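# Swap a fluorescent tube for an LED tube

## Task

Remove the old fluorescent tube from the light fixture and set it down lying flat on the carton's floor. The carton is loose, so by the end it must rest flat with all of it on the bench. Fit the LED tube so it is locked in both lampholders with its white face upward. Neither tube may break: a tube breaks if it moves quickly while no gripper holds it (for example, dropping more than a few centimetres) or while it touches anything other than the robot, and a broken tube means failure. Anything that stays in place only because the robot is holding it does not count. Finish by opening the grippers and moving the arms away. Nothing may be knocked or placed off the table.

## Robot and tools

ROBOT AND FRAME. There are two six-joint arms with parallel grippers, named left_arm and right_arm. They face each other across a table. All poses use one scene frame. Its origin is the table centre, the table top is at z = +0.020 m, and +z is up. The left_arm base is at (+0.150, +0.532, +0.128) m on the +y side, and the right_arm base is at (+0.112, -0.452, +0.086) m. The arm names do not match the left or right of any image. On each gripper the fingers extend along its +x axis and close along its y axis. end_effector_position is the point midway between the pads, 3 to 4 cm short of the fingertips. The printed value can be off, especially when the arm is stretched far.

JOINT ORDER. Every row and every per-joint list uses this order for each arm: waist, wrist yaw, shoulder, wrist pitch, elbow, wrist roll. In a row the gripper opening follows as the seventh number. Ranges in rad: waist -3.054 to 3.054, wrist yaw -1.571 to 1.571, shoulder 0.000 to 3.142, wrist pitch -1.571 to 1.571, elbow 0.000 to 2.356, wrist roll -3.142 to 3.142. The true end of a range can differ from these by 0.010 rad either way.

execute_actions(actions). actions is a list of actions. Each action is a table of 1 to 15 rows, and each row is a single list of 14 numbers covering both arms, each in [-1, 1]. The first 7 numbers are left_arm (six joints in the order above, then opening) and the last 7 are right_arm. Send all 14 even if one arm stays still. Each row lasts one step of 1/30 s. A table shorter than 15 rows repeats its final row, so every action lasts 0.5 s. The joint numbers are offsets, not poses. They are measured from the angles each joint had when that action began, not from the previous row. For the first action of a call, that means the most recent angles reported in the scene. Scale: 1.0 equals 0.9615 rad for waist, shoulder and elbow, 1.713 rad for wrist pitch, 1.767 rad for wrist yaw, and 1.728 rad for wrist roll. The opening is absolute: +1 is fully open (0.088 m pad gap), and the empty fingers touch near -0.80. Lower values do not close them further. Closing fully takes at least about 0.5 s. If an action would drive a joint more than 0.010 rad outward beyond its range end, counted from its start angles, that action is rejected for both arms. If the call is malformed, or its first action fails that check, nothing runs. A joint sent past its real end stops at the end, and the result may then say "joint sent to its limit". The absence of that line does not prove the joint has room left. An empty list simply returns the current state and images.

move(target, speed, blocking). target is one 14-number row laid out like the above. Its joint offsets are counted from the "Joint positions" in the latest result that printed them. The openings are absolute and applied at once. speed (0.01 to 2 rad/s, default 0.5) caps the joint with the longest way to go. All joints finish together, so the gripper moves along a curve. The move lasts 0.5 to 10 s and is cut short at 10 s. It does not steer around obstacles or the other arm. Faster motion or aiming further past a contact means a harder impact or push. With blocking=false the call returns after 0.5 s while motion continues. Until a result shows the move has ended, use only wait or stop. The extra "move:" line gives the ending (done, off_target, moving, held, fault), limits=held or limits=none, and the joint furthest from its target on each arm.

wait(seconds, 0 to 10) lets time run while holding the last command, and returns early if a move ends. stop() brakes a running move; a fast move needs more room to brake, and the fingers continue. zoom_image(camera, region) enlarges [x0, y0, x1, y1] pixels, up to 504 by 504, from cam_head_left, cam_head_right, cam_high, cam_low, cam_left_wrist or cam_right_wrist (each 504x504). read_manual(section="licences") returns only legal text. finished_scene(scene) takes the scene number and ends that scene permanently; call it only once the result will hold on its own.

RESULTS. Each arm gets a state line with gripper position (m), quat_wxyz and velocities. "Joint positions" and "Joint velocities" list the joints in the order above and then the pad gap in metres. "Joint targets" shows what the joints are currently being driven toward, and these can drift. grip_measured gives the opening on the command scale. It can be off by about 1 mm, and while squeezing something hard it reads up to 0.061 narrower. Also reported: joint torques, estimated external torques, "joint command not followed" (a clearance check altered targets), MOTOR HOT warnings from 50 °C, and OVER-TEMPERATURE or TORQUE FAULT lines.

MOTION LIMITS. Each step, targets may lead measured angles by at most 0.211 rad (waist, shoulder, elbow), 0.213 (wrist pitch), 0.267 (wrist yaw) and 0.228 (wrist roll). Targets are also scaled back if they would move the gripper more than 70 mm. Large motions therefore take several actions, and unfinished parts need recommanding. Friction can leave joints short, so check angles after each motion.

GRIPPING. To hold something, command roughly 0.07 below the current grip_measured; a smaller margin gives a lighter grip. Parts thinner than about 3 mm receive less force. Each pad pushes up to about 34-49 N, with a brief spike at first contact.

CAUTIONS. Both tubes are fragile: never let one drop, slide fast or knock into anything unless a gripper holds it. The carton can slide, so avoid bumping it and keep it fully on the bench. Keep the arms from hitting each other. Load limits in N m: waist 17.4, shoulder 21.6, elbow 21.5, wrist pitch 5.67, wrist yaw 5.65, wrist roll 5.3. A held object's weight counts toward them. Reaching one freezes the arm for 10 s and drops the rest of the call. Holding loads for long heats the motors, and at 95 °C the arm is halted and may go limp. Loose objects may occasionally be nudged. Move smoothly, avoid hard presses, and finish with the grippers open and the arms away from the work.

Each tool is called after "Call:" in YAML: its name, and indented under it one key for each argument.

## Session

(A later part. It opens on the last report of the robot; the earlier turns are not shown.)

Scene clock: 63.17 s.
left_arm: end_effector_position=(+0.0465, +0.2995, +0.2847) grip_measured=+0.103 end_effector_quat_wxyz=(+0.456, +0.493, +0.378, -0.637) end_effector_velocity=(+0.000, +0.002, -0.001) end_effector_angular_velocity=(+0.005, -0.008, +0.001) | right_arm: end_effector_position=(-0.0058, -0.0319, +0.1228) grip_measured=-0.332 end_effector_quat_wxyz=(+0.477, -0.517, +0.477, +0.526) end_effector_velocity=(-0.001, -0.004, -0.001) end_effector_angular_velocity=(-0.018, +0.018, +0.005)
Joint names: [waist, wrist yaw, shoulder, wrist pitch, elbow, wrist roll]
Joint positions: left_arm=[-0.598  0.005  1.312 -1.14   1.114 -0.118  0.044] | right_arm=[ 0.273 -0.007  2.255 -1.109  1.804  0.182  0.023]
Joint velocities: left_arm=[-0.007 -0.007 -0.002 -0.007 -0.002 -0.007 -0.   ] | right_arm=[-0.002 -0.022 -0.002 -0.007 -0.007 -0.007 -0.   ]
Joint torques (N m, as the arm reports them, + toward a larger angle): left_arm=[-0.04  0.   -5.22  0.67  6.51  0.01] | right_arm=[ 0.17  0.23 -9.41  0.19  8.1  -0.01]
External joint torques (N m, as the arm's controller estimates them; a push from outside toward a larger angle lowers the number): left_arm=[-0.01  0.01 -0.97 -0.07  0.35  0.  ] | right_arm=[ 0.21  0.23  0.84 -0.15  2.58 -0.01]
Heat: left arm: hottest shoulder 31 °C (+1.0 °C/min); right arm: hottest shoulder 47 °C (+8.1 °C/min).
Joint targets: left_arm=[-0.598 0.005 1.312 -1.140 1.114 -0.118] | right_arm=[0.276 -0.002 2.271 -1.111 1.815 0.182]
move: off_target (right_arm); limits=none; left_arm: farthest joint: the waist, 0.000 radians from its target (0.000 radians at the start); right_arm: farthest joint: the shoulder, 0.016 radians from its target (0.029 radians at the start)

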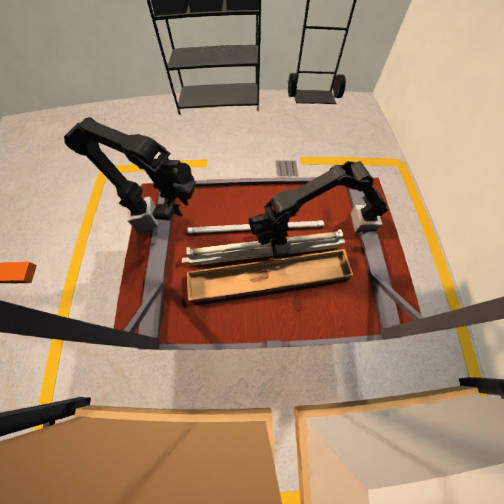

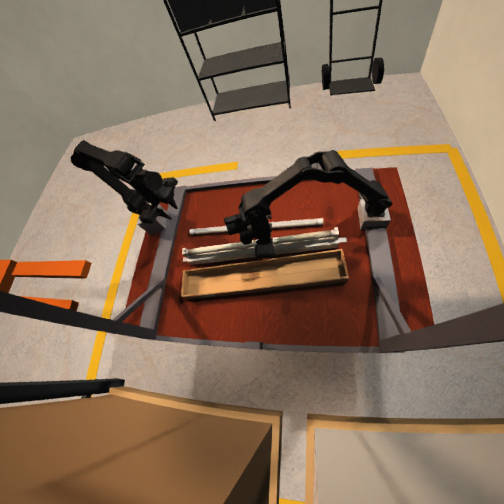

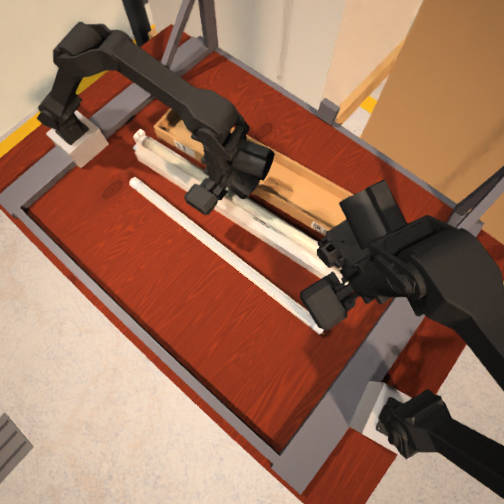

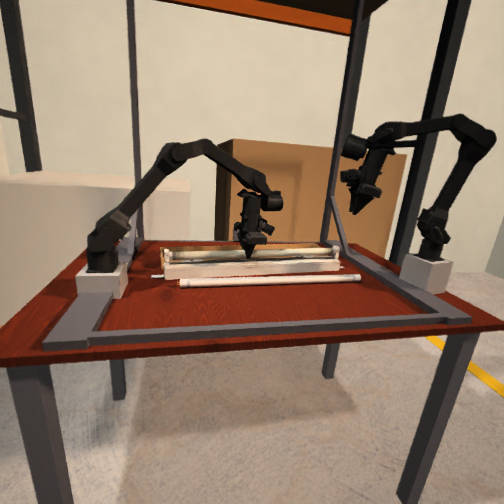

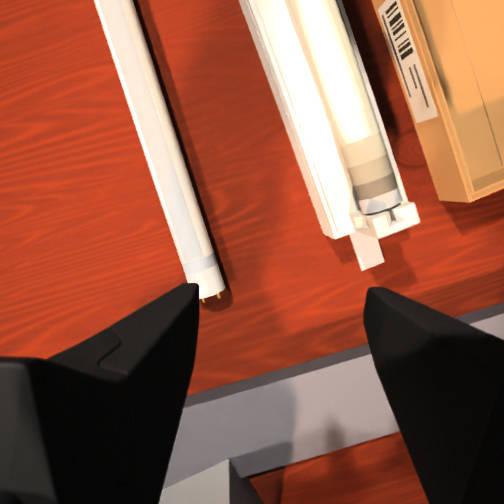

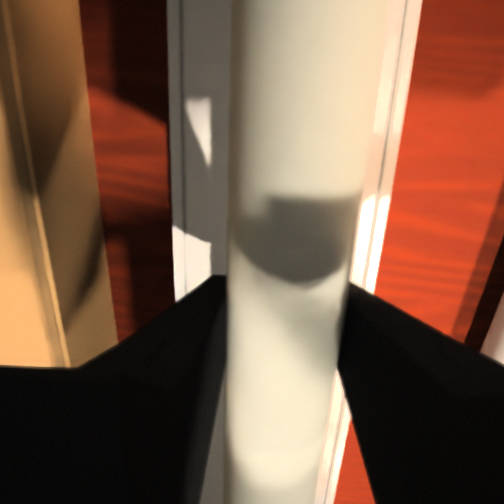

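Low resistance. Repeat.

Call:
move:
  target: [0,0,0,0,0,0,0.1,0,0,0,0,0,0,-0.05]

Call:
move:
  target: [0,0,0,0,0,0,0.1,-0.164,-0.22,-0.025,0.046,-0.096,-0.088,-0.05]
  speed: 0.5

Call:
move:
  target: [0,0,0,0,0,0,0.1,-0.138,-0.225,0.105,-0.011,-0.012,-0.101,-0.05]
  speed: 0.5

Call:
move:
  target: [0,0,0,0,0,0,0.1,0,0,0,0,0,0,-0.42]

Call:
move:
  target: [0,0,0,0,0,0,0.1,0.138,0.224,-0.11,0.012,0.012,0.102,-0.42]
  speed: 0.4

Call:
move:
  target: [0,0,0,0,0,0,0.1,0.158,0.228,0.033,-0.046,0.097,0.088,-0.42]
  speed: 0.4

Call:
zoom_image:
  camera: "cam_left_wrist"
  region: [320,150,440,270]

Scene clock: 70.57 s.
left_arm: end_effector_position=(+0.0465, +0.2995, +0.2847) grip_measured=+0.103 end_effector_quat_wxyz=(+0.456, +0.493, +0.378, -0.637) end_effector_velocity=(+0.005, +0.003, +0.001) end_effector_angular_velocity=(+0.003, -0.023, +0.015) | right_arm: end_effector_position=(-0.0058, -0.0319, +0.1228) grip_measured=-0.053 end_effector_quat_wxyz=(+0.478, -0.517, +0.477, +0.526) end_effector_velocity=(+0.003, -0.001, +0.000) end_effector_angular_velocity=(-0.005, -0.009, +0.019)
Joint names: [waist, wrist yaw, shoulder, wrist pitch, elbow, wrist roll]
Joint positions: left_arm=[-0.598  0.005  1.312 -1.14   1.114 -0.118  0.044] | right_arm=[ 0.273 -0.006  2.255 -1.109  1.804  0.182  0.036]
Joint velocities: left_arm=[ 0.002 -0.022 -0.007 -0.022  0.002 -0.007 -0.   ] | right_arm=[-0.002  0.007 -0.002 -0.007 -0.002 -0.022  0.   ]
Joint torques (N m, as the arm reports them, + toward a larger angle): left_arm=[-0.04  0.   -5.22  0.67  6.51  0.01] | right_arm=[  0.07  -0.06 -11.2    0.29   6.76  -0.01]
External joint torques (N m, as the arm's controller estimates them; a push from outside toward a larger angle lowers the number): left_arm=[-0.08  0.02 -0.96 -0.06  0.34  0.  ] | right_arm=[ 0.08 -0.06 -0.93 -0.03  1.24 -0.01]
Heat: left arm: hottest shoulder 31 °C (-1.0 °C/min); right arm: hottest shoulder 47 °C (+9.1 °C/min).
Joint targets: left_arm=[-0.598 0.005 1.312 -1.140 1.114 -0.118] | right_arm=[0.273 -0.007 2.255 -1.109 1.804 0.182]
move: done; limits=none; left_arm: farthest joint: the waist, 0.000 radians from its target (0.000 radians at the start); right_arm: farthest joint: the wrist yaw, 0.001 radians from its target (0.001 radians at the start)

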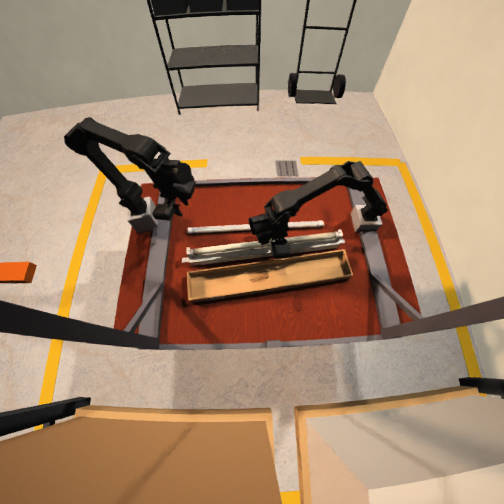

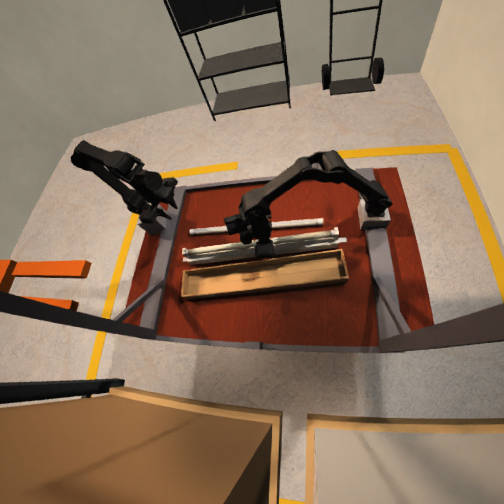

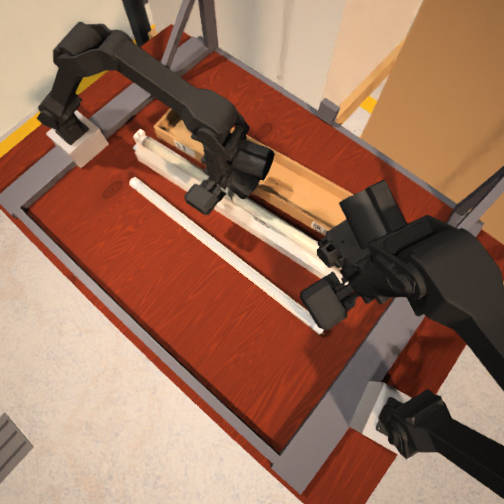

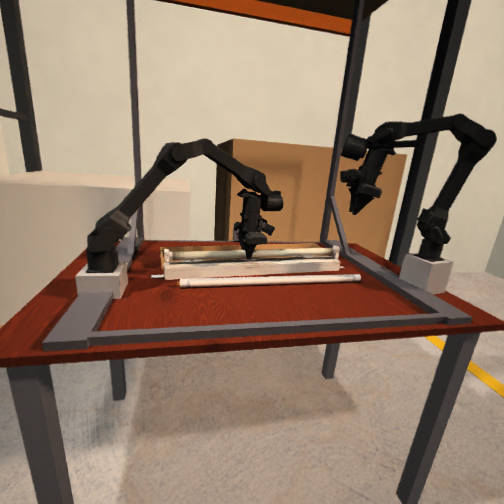

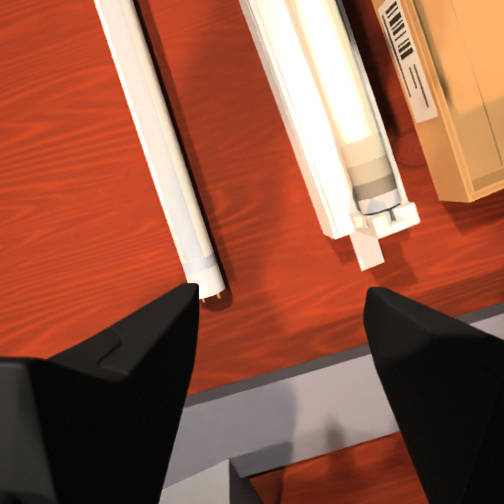

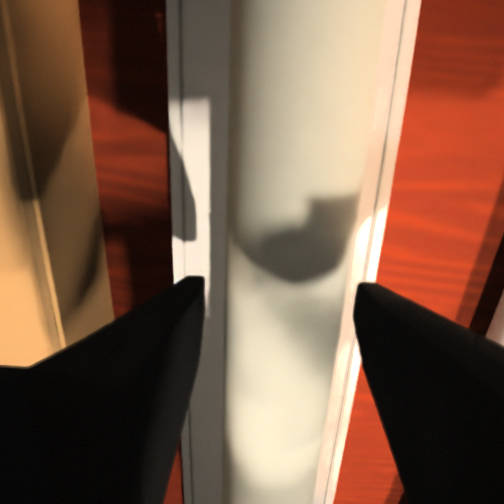

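Scene clock: 72.00 s.
left_arm: end_effector_position=(+0.0465, +0.2995, +0.2847) grip_measured=+0.103 end_effector_quat_wxyz=(+0.456, +0.493, +0.378, -0.637) end_effector_velocity=(+0.003, +0.006, -0.003) end_effector_angular_velocity=(+0.022, -0.016, +0.006) | right_arm: end_effector_position=(+0.0050, -0.0317, +0.1156) grip_measured=-0.052 end_effector_quat_wxyz=(+0.367, -0.419, +0.571, +0.603) end_effector_velocity=(-0.002, +0.001, +0.004) end_effector_angular_velocity=(+0.012, +0.024, +0.005)
Joint names: [waist, wrist yaw, shoulder, wrist pitch, elbow, wrist roll]
Joint positions: left_arm=[-0.598  0.005  1.312 -1.14   1.114 -0.118  0.044] | right_arm=[ 0.118 -0.391  2.25  -1.032  1.721  0.034  0.036]
Joint velocities: left_arm=[-0.002 -0.007 -0.002 -0.022 -0.007 -0.007 -0.   ] | right_arm=[-0.002 -0.022 -0.007  0.007 -0.002 -0.007  0.   ]
Joint torques (N m, as the arm reports them, + toward a larger angle): left_arm=[-0.04  0.   -5.22  0.66  6.51  0.01] | right_arm=[ -0.13  -0.45 -13.24   0.41   5.59  -0.12]
External joint torques (N m, as the arm's controller estimates them; a push from outside toward a larger angle lowers the number): left_arm=[-0.07  0.02 -1.02 -0.04  0.43  0.01] | right_arm=[-0.14 -0.18 -3.01  0.06  0.08 -0.1 ]
Heat: left arm: hottest shoulder 31 °C (-1.0 °C/min); right arm: hottest shoulder 47 °C (+9.1 °C/min).
Joint targets: left_arm=[-0.597 0.005 1.312 -1.140 1.114 -0.118] | right_arm=[0.115 -0.395 2.231 -1.030 1.712 0.030]
move: off_target (right_arm); limits=none; left_arm: farthest joint: the waist, 0.000 radians from its target (0.000 radians at the start); right_arm: farthest joint: the shoulder, 0.019 radians from its target (0.024 radians at the start)

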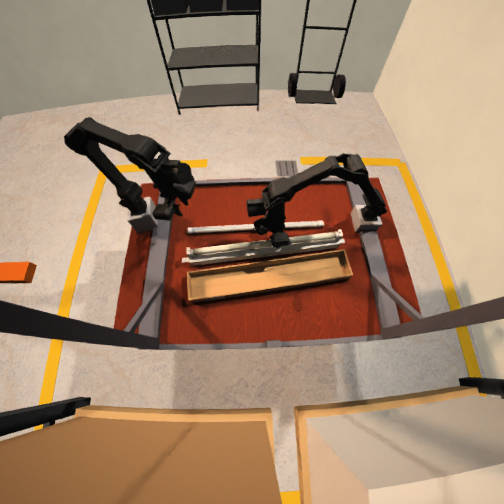

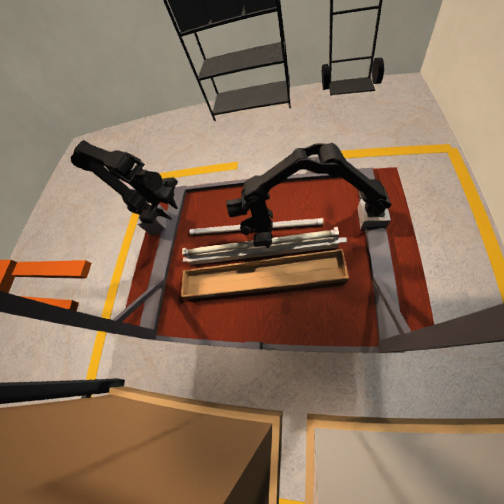

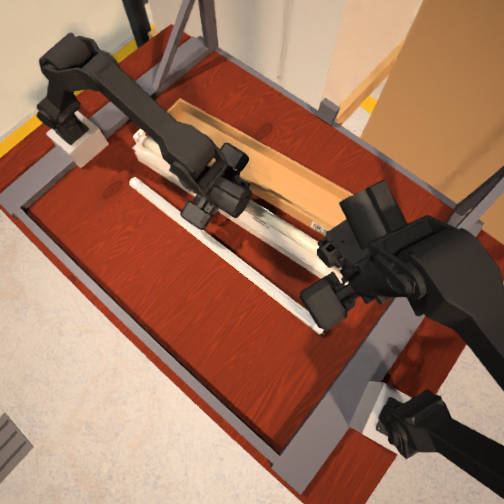

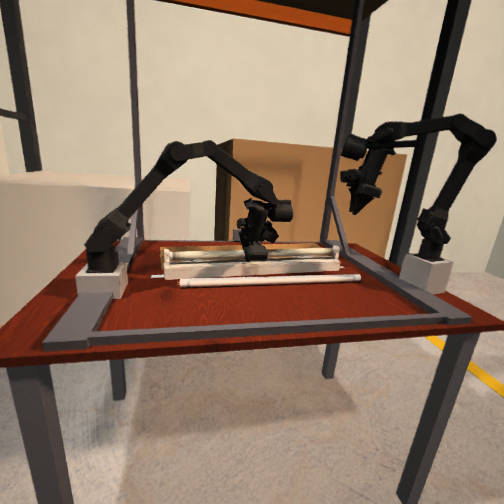

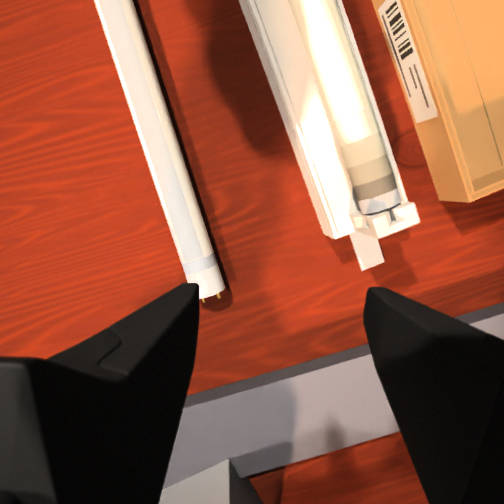

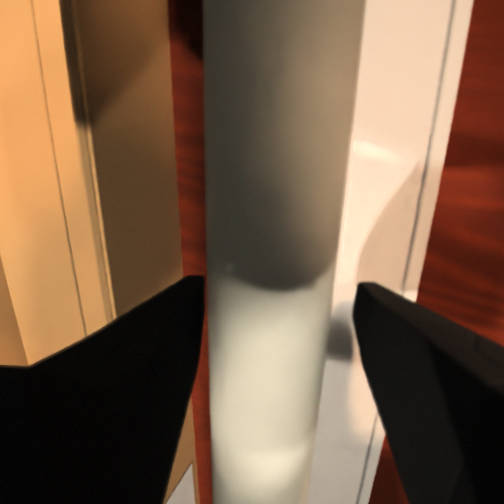

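Scene clock: 73.43 s.
left_arm: end_effector_position=(+0.0465, +0.2995, +0.2847) grip_measured=+0.103 end_effector_quat_wxyz=(+0.456, +0.493, +0.378, -0.637) end_effector_velocity=(+0.001, +0.002, -0.002) end_effector_angular_velocity=(+0.009, -0.010, +0.006) | right_arm: end_effector_position=(+0.0112, -0.0300, +0.1135) grip_measured=-0.052 end_effector_quat_wxyz=(+0.242, -0.297, +0.641, +0.665) end_effector_velocity=(-0.001, +0.001, +0.003) end_effector_angular_velocity=(+0.023, +0.023, +0.011)
Joint names: [waist, wrist yaw, shoulder, wrist pitch, elbow, wrist roll]
Joint positions: left_arm=[-0.598  0.005  1.312 -1.14   1.114 -0.118  0.044] | right_arm=[-0.011 -0.784  2.334 -1.05   1.717 -0.138  0.036]
Joint velocities: left_arm=[-0.002 -0.007  0.002 -0.007 -0.002 -0.007 -0.   ] | right_arm=[-0.002 -0.022 -0.002  0.007 -0.002 -0.022 -0.   ]
Joint torques (N m, as the arm reports them, + toward a larger angle): left_arm=[-0.04  0.   -5.21  0.66  6.52  0.01] | right_arm=[-0.22 -0.73 -9.37  0.04  5.45 -0.15]
External joint torques (N m, as the arm's controller estimates them; a push from outside toward a larger angle lowers the number): left_arm=[-0.03  0.01 -1.02 -0.08  0.36  0.  ] | right_arm=[-0.23 -0.23  0.94 -0.15  0.29 -0.11]
Heat: left arm: hottest shoulder 31 °C (-1.0 °C/min); right arm: hottest shoulder 47 °C (+8.1 °C/min).
Joint targets: left_arm=[-0.598 0.005 1.312 -1.140 1.114 -0.118] | right_arm=[-0.014 -0.788 2.351 -1.051 1.709 -0.141]
move: off_target (right_arm); limits=none; left_arm: farthest joint: the waist, 0.000 radians from its target (0.000 radians at the start); right_arm: farthest joint: the shoulder, 0.017 radians from its target (0.101 radians at the start)

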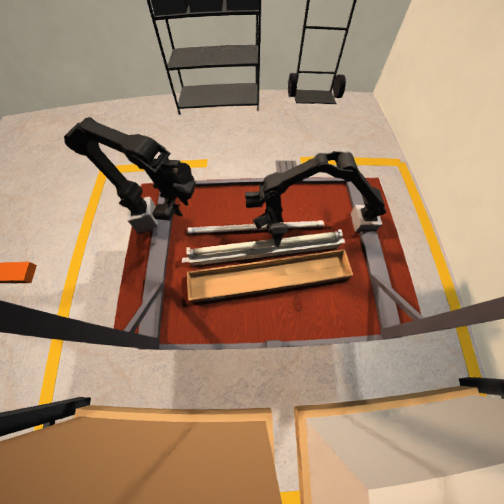

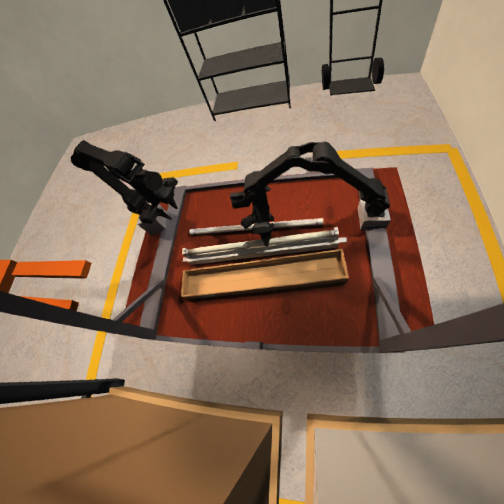

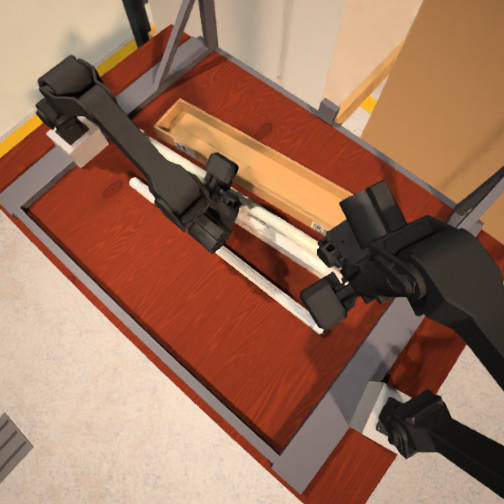

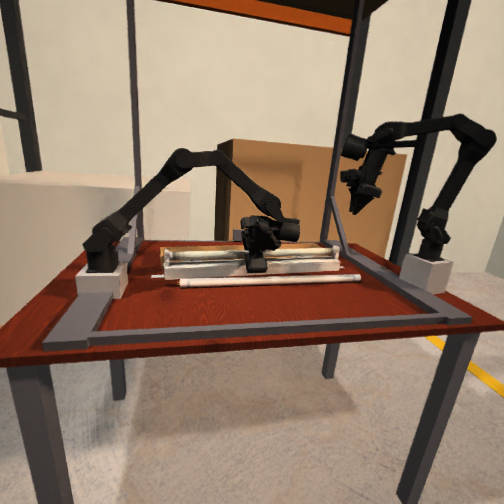

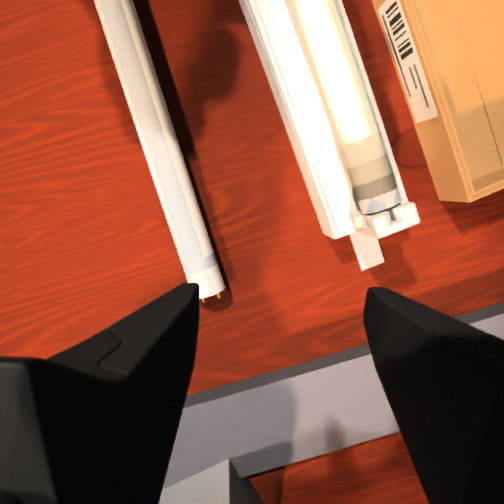

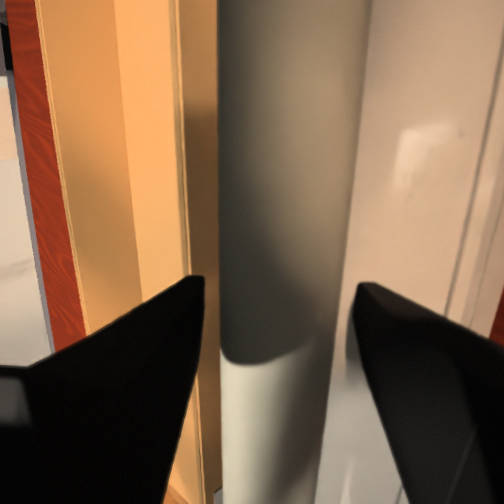

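Scene clock: 73.93 s.
left_arm: end_effector_position=(+0.0465, +0.2995, +0.2847) grip_measured=+0.103 end_effector_quat_wxyz=(+0.456, +0.493, +0.378, -0.637) end_effector_velocity=(+0.003, +0.005, -0.001) end_effector_angular_velocity=(+0.016, -0.017, -0.008) | right_arm: end_effector_position=(+0.0106, -0.0301, +0.1139) grip_measured=-0.333 end_effector_quat_wxyz=(+0.240, -0.296, +0.641, +0.667) end_effector_velocity=(+0.004, -0.001, +0.002) end_effector_angular_velocity=(-0.008, -0.008, -0.012)
Joint names: [waist, wrist yaw, shoulder, wrist pitch, elbow, wrist roll]
Joint positions: left_arm=[-0.598  0.005  1.312 -1.14   1.114 -0.118  0.044] | right_arm=[-0.011 -0.788  2.334 -1.05   1.717 -0.141  0.023]
Joint velocities: left_arm=[-0.002 -0.007 -0.002 -0.022 -0.002  0.007  0.   ] | right_arm=[-0.007  0.007 -0.007 -0.007 -0.002  0.007 -0.   ]
Joint torques (N m, as the arm reports them, + toward a larger angle): left_arm=[-0.05  0.01 -5.21  0.67  6.51  0.  ] | right_arm=[ -0.1   -0.39 -11.09   0.18   6.31   0.08]
External joint torques (N m, as the arm's controller estimates them; a push from outside toward a larger angle lowers the number): left_arm=[-0.05  0.02 -0.95 -0.06  0.34  0.  ] | right_arm=[-0.02  0.1  -0.72  0.    1.14  0.12]
Heat: left arm: hottest shoulder 31 °C (-1.0 °C/min); right arm: hottest shoulder 47 °C (+8.0 °C/min).
Joint targets: left_arm=[-0.598 0.005 1.312 -1.140 1.114 -0.118] | right_arm=[-0.012 -0.784 2.334 -1.049 1.717 -0.138]
move: done; limits=none; left_arm: farthest joint: the waist, 0.000 radians from its target (0.000 radians at the start); right_arm: farthest joint: the wrist yaw, 0.004 radians from its target (0.000 radians at the start)

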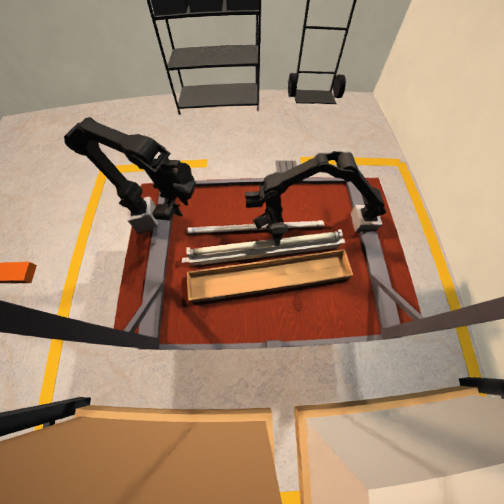

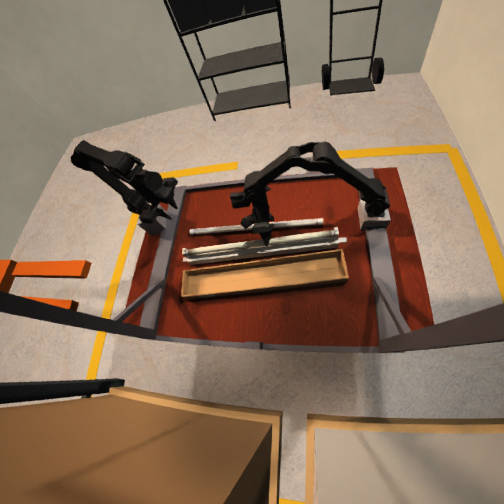

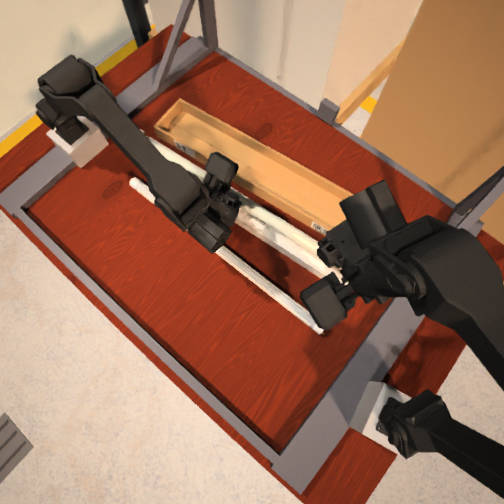

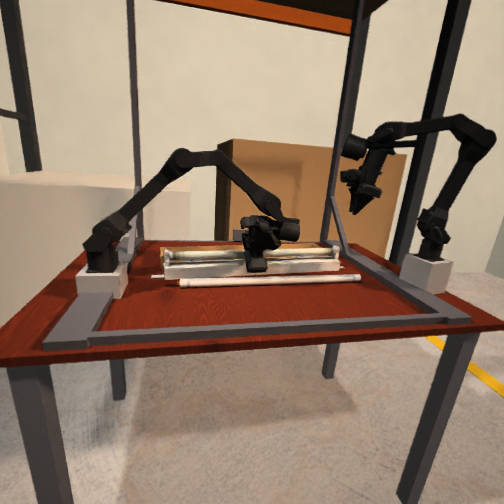

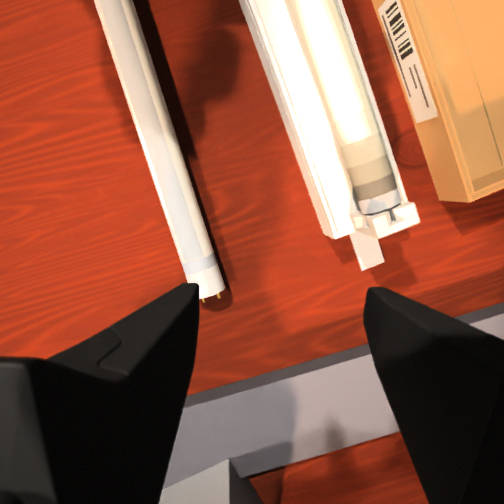

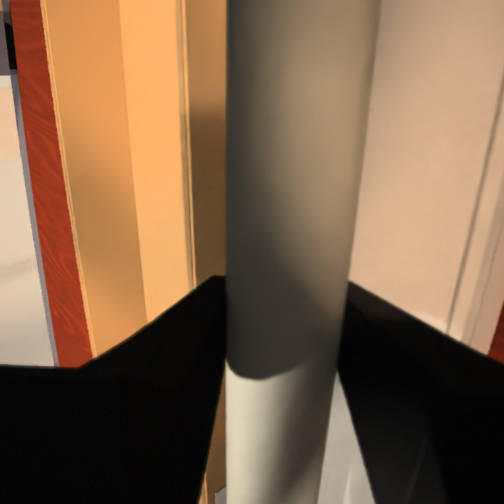

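Scene clock: 75.57 s.
left_arm: end_effector_position=(+0.0465, +0.2995, +0.2847) grip_measured=+0.103 end_effector_quat_wxyz=(+0.456, +0.493, +0.378, -0.637) end_effector_velocity=(+0.002, +0.001, -0.001) end_effector_angular_velocity=(-0.001, -0.021, +0.005) | right_arm: end_effector_position=(+0.0033, -0.0307, +0.1198) grip_measured=-0.333 end_effector_quat_wxyz=(+0.366, -0.415, +0.569, +0.608) end_effector_velocity=(+0.000, -0.002, +0.001) end_effector_angular_velocity=(-0.011, +0.006, -0.009)
Joint names: [waist, wrist yaw, shoulder, wrist pitch, elbow, wrist roll]
Joint positions: left_arm=[-0.598  0.005  1.312 -1.14   1.114 -0.118  0.044] | right_arm=[ 0.119 -0.399  2.242 -1.031  1.722  0.032  0.023]
Joint velocities: left_arm=[-0.007 -0.022 -0.002 -0.007 -0.002 -0.007 -0.   ] | right_arm=[-0.002 -0.007 -0.002 -0.007 -0.002  0.007 -0.   ]
Joint torques (N m, as the arm reports them, + toward a larger angle): left_arm=[-0.04  0.   -5.22  0.66  6.52  0.01] | right_arm=[  0.2    0.   -12.58   0.38   7.46   0.08]
External joint torques (N m, as the arm's controller estimates them; a push from outside toward a larger angle lowers the number): left_arm=[-0.02  0.01 -0.99 -0.06  0.36  0.  ] | right_arm=[ 0.18  0.27 -2.5   0.01  1.99  0.1 ]
Heat: left arm: hottest shoulder 31 °C (-1.0 °C/min); right arm: hottest shoulder 48 °C (+9.1 °C/min).
Joint targets: left_arm=[-0.598 0.005 1.312 -1.140 1.114 -0.118] | right_arm=[0.122 -0.392 2.228 -1.030 1.728 0.035]
move: off_target (right_arm); limits=none; left_arm: farthest joint: the waist, 0.000 radians from its target (0.000 radians at the start); right_arm: farthest joint: the shoulder, 0.014 radians from its target (0.106 radians at the start)

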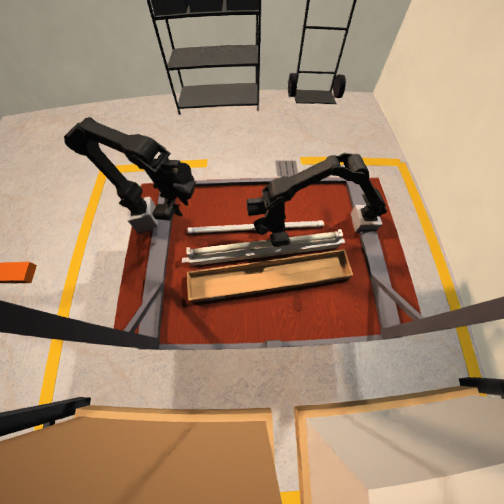

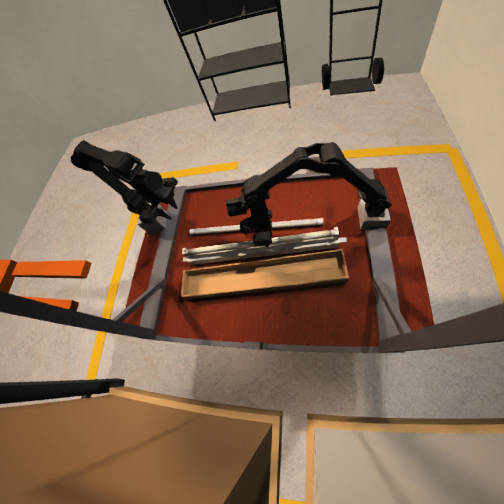

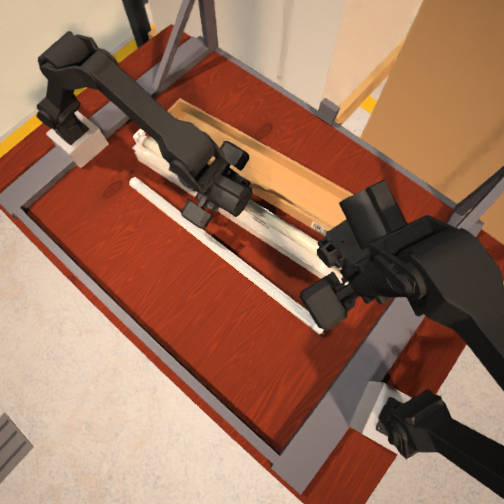

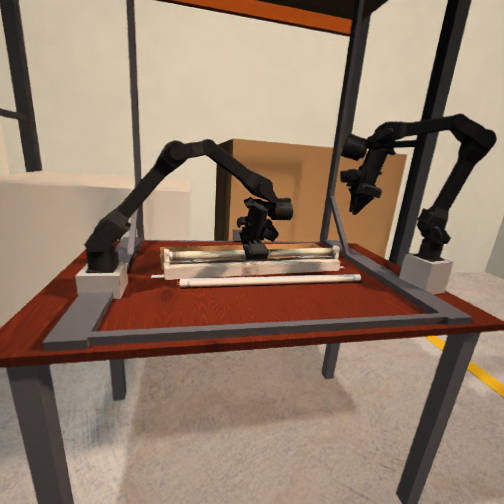

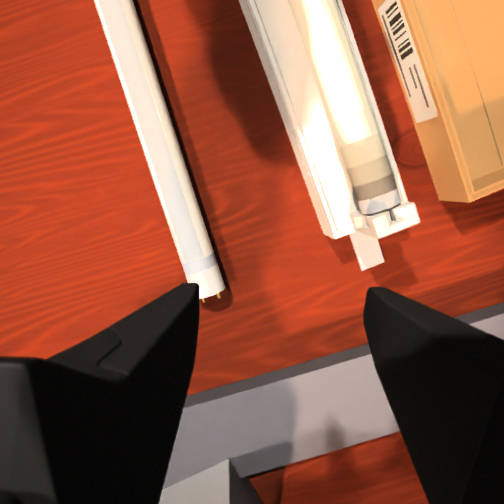

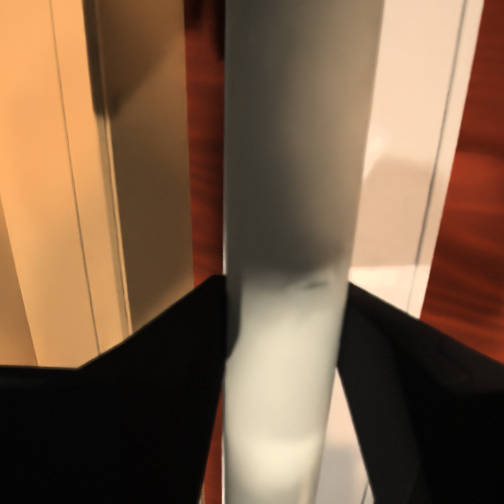

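Scene clock: 77.20 s.
left_arm: end_effector_position=(+0.0465, +0.2995, +0.2847) grip_measured=+0.103 end_effector_quat_wxyz=(+0.456, +0.493, +0.378, -0.637) end_effector_velocity=(+0.002, +0.001, -0.001) end_effector_angular_velocity=(+0.006, -0.005, +0.026) | right_arm: end_effector_position=(-0.0056, -0.0313, +0.1228) grip_measured=-0.333 end_effector_quat_wxyz=(+0.479, -0.517, +0.477, +0.526) end_effector_velocity=(-0.002, -0.001, +0.002) end_effector_angular_velocity=(-0.004, +0.006, +0.010)
Joint names: [waist, wrist yaw, shoulder, wrist pitch, elbow, wrist roll]
Joint positions: left_arm=[-0.598  0.005  1.312 -1.14   1.114 -0.118  0.044] | right_arm=[ 0.272 -0.005  2.256 -1.108  1.806  0.184  0.023]
Joint velocities: left_arm=[ 0.002 -0.007 -0.002 -0.007 -0.002 -0.022  0.   ] | right_arm=[ 0.002 -0.007 -0.002 -0.007  0.002 -0.007  0.   ]
Joint torques (N m, as the arm reports them, + toward a larger angle): left_arm=[-0.03  0.   -5.21  0.67  6.51  0.  ] | right_arm=[ 0.03  0.37 -9.11  0.24  7.96  0.  ]
External joint torques (N m, as the arm's controller estimates them; a push from outside toward a larger angle lowers the number): left_arm=[-0.06  0.02 -1.   -0.05  0.39  0.  ] | right_arm=[ 0.02  0.38  1.22 -0.11  2.37  0.  ]
Heat: left arm: hottest shoulder 31 °C (-1.0 °C/min); right arm: hottest shoulder 48 °C (+9.1 °C/min).
Joint targets: left_arm=[-0.597 0.005 1.312 -1.140 1.114 -0.118] | right_arm=[0.271 0.004 2.274 -1.110 1.815 0.184]
move: off_target (right_arm); limits=none; left_arm: farthest joint: the waist, 0.000 radians from its target (0.000 radians at the start); right_arm: farthest joint: the shoulder, 0.018 radians from its target (0.032 radians at the start)

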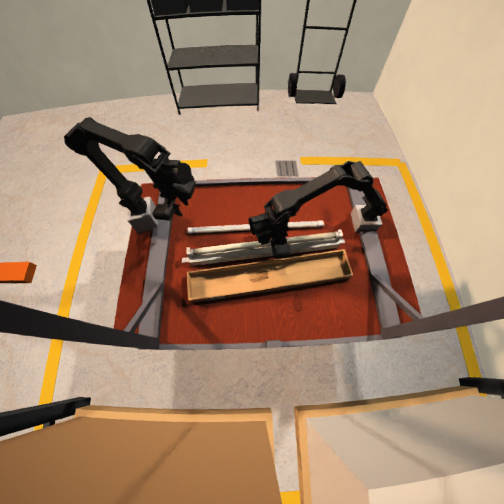

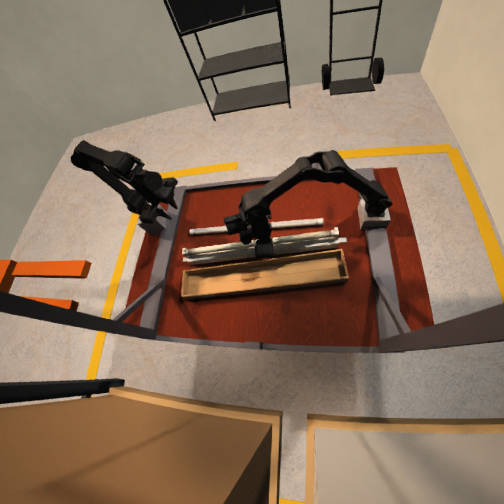

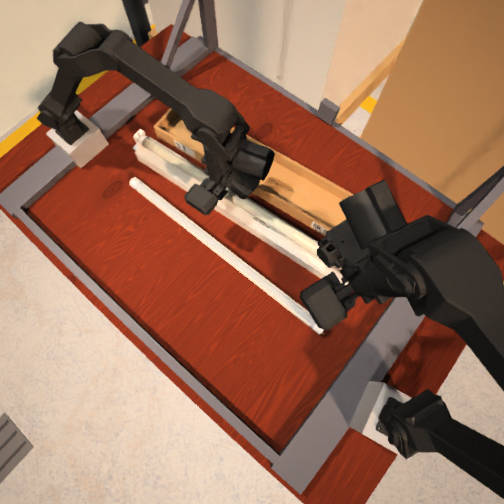

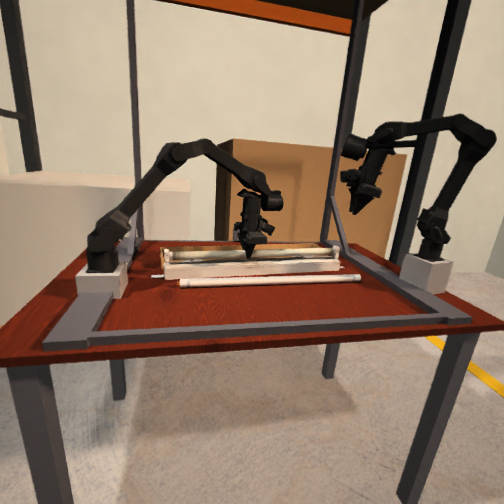

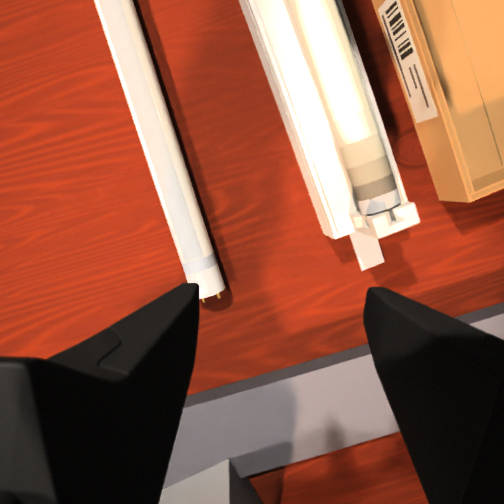

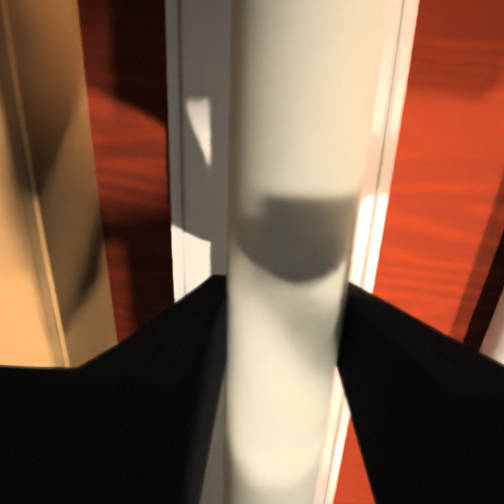

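Region (320, 150, 440, 270) of cam_left_wrist's 504x504 image, scaled by 4.200, with more detail than that image has.

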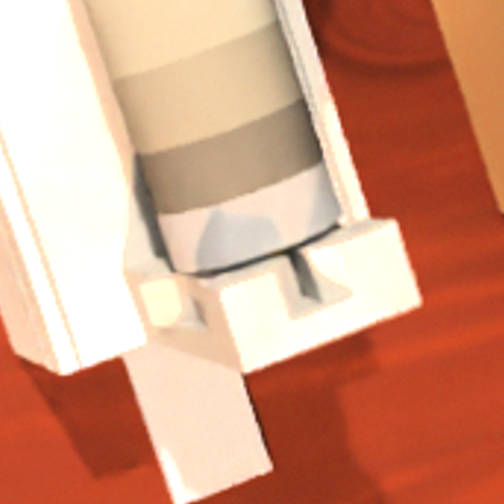

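Try lifting 1.5 cm.

Call:
move:
  target: [0,0,0,0,0,0,0.1,0,0,-0.028,-0.033,0.054,0,-0.42]
  speed: 0.04

Call:
zoom_image:
  camera: "cam_low"
  region: [150,200,360,290]

Scene clock: 82.70 s.
left_arm: end_effector_position=(+0.0465, +0.2995, +0.2847) grip_measured=+0.103 end_effector_quat_wxyz=(+0.456, +0.493, +0.378, -0.637) end_effector_velocity=(+0.001, +0.006, -0.001) end_effector_angular_velocity=(+0.025, +0.002, +0.017) | right_arm: end_effector_position=(-0.0056, -0.0326, +0.1340) grip_measured=-0.333 end_effector_quat_wxyz=(+0.476, -0.520, +0.479, +0.523) end_effector_velocity=(+0.002, -0.000, +0.002) end_effector_angular_velocity=(-0.000, -0.008, +0.005)
Joint names: [waist, wrist yaw, shoulder, wrist pitch, elbow, wrist roll]
Joint positions: left_arm=[-0.598  0.005  1.312 -1.14   1.114 -0.118  0.044] | right_arm=[ 0.273 -0.006  2.252 -1.163  1.845  0.185  0.023]
Joint velocities: left_arm=[-0.002  0.007 -0.002 -0.022 -0.002 -0.022 -0.   ] | right_arm=[-0.002  0.007 -0.002 -0.007  0.002 -0.007  0.   ]
Joint torques (N m, as the arm reports them, + toward a larger angle): left_arm=[-0.03  0.   -5.21  0.67  6.51  0.01] | right_arm=[  0.07   0.05 -13.91   0.18   8.33  -0.04]
External joint torques (N m, as the arm's controller estimates them; a push from outside toward a larger angle lowers the number): left_arm=[-0.02  0.01 -0.98 -0.07  0.34  0.  ] | right_arm=[ 0.02  0.05 -3.58 -0.15  2.72 -0.04]
Heat: left arm: hottest shoulder 31 °C (-1.0 °C/min); right arm: hottest shoulder 48 °C (+8.0 °C/min).
Joint targets: left_arm=[-0.597 0.005 1.312 -1.140 1.114 -0.118] | right_arm=[0.273 -0.005 2.229 -1.165 1.858 0.184]
move: off_target (right_arm); limits=none; left_arm: farthest joint: the waist, 0.000 radians from its target (0.000 radians at the start); right_arm: farthest joint: the shoulder, 0.023 radians from its target (0.027 radians at the start)

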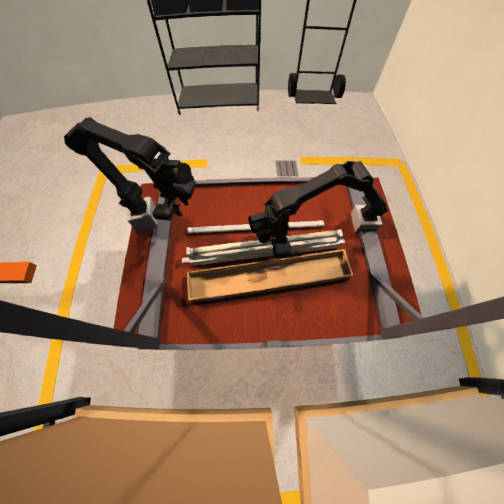

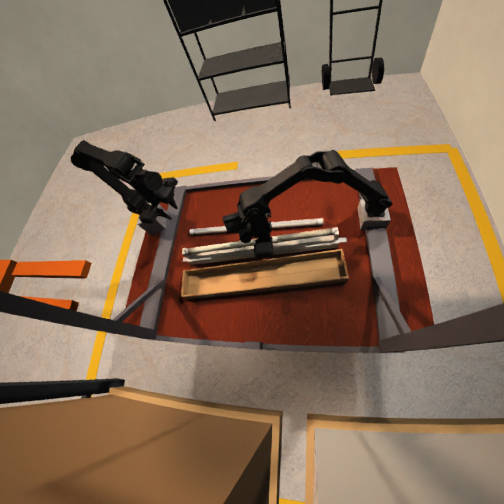

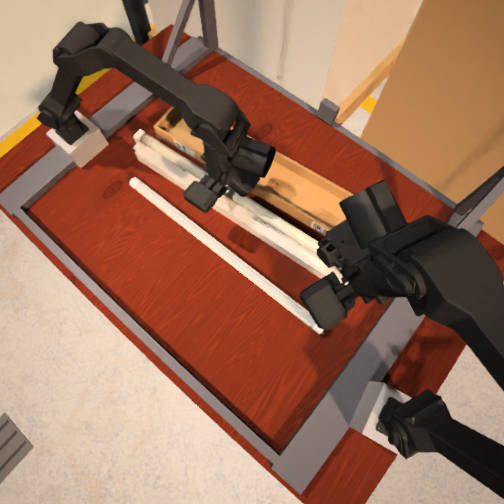

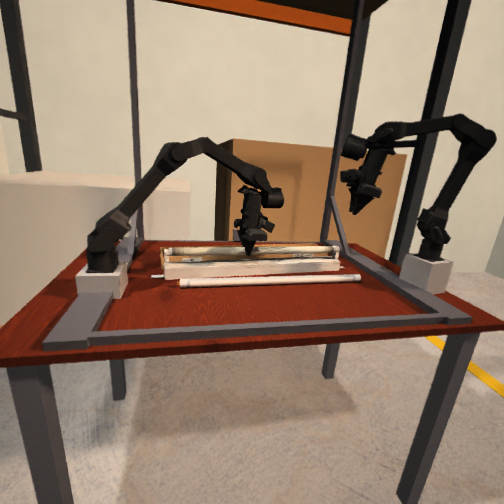

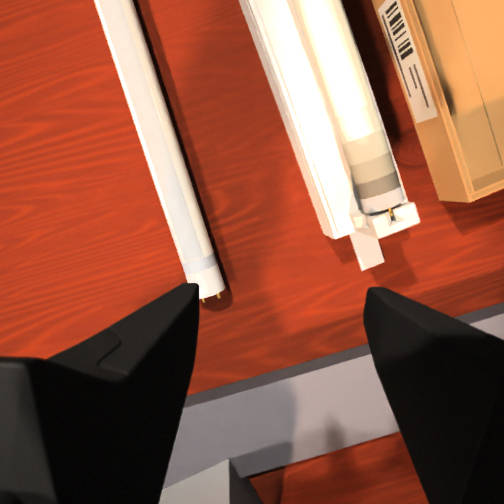

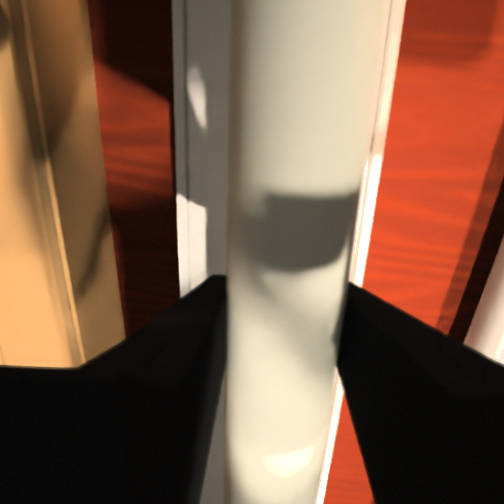

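Region (150, 200, 360, 290) of cam_low's 504x504 image, scaled by 2.400, with more detail than that image has; it fills the top 216 rows of this view, and the rest is white.

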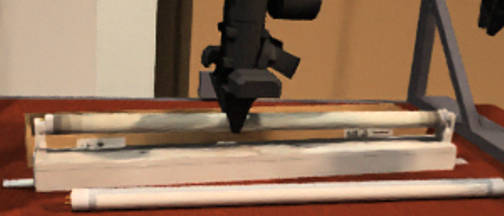

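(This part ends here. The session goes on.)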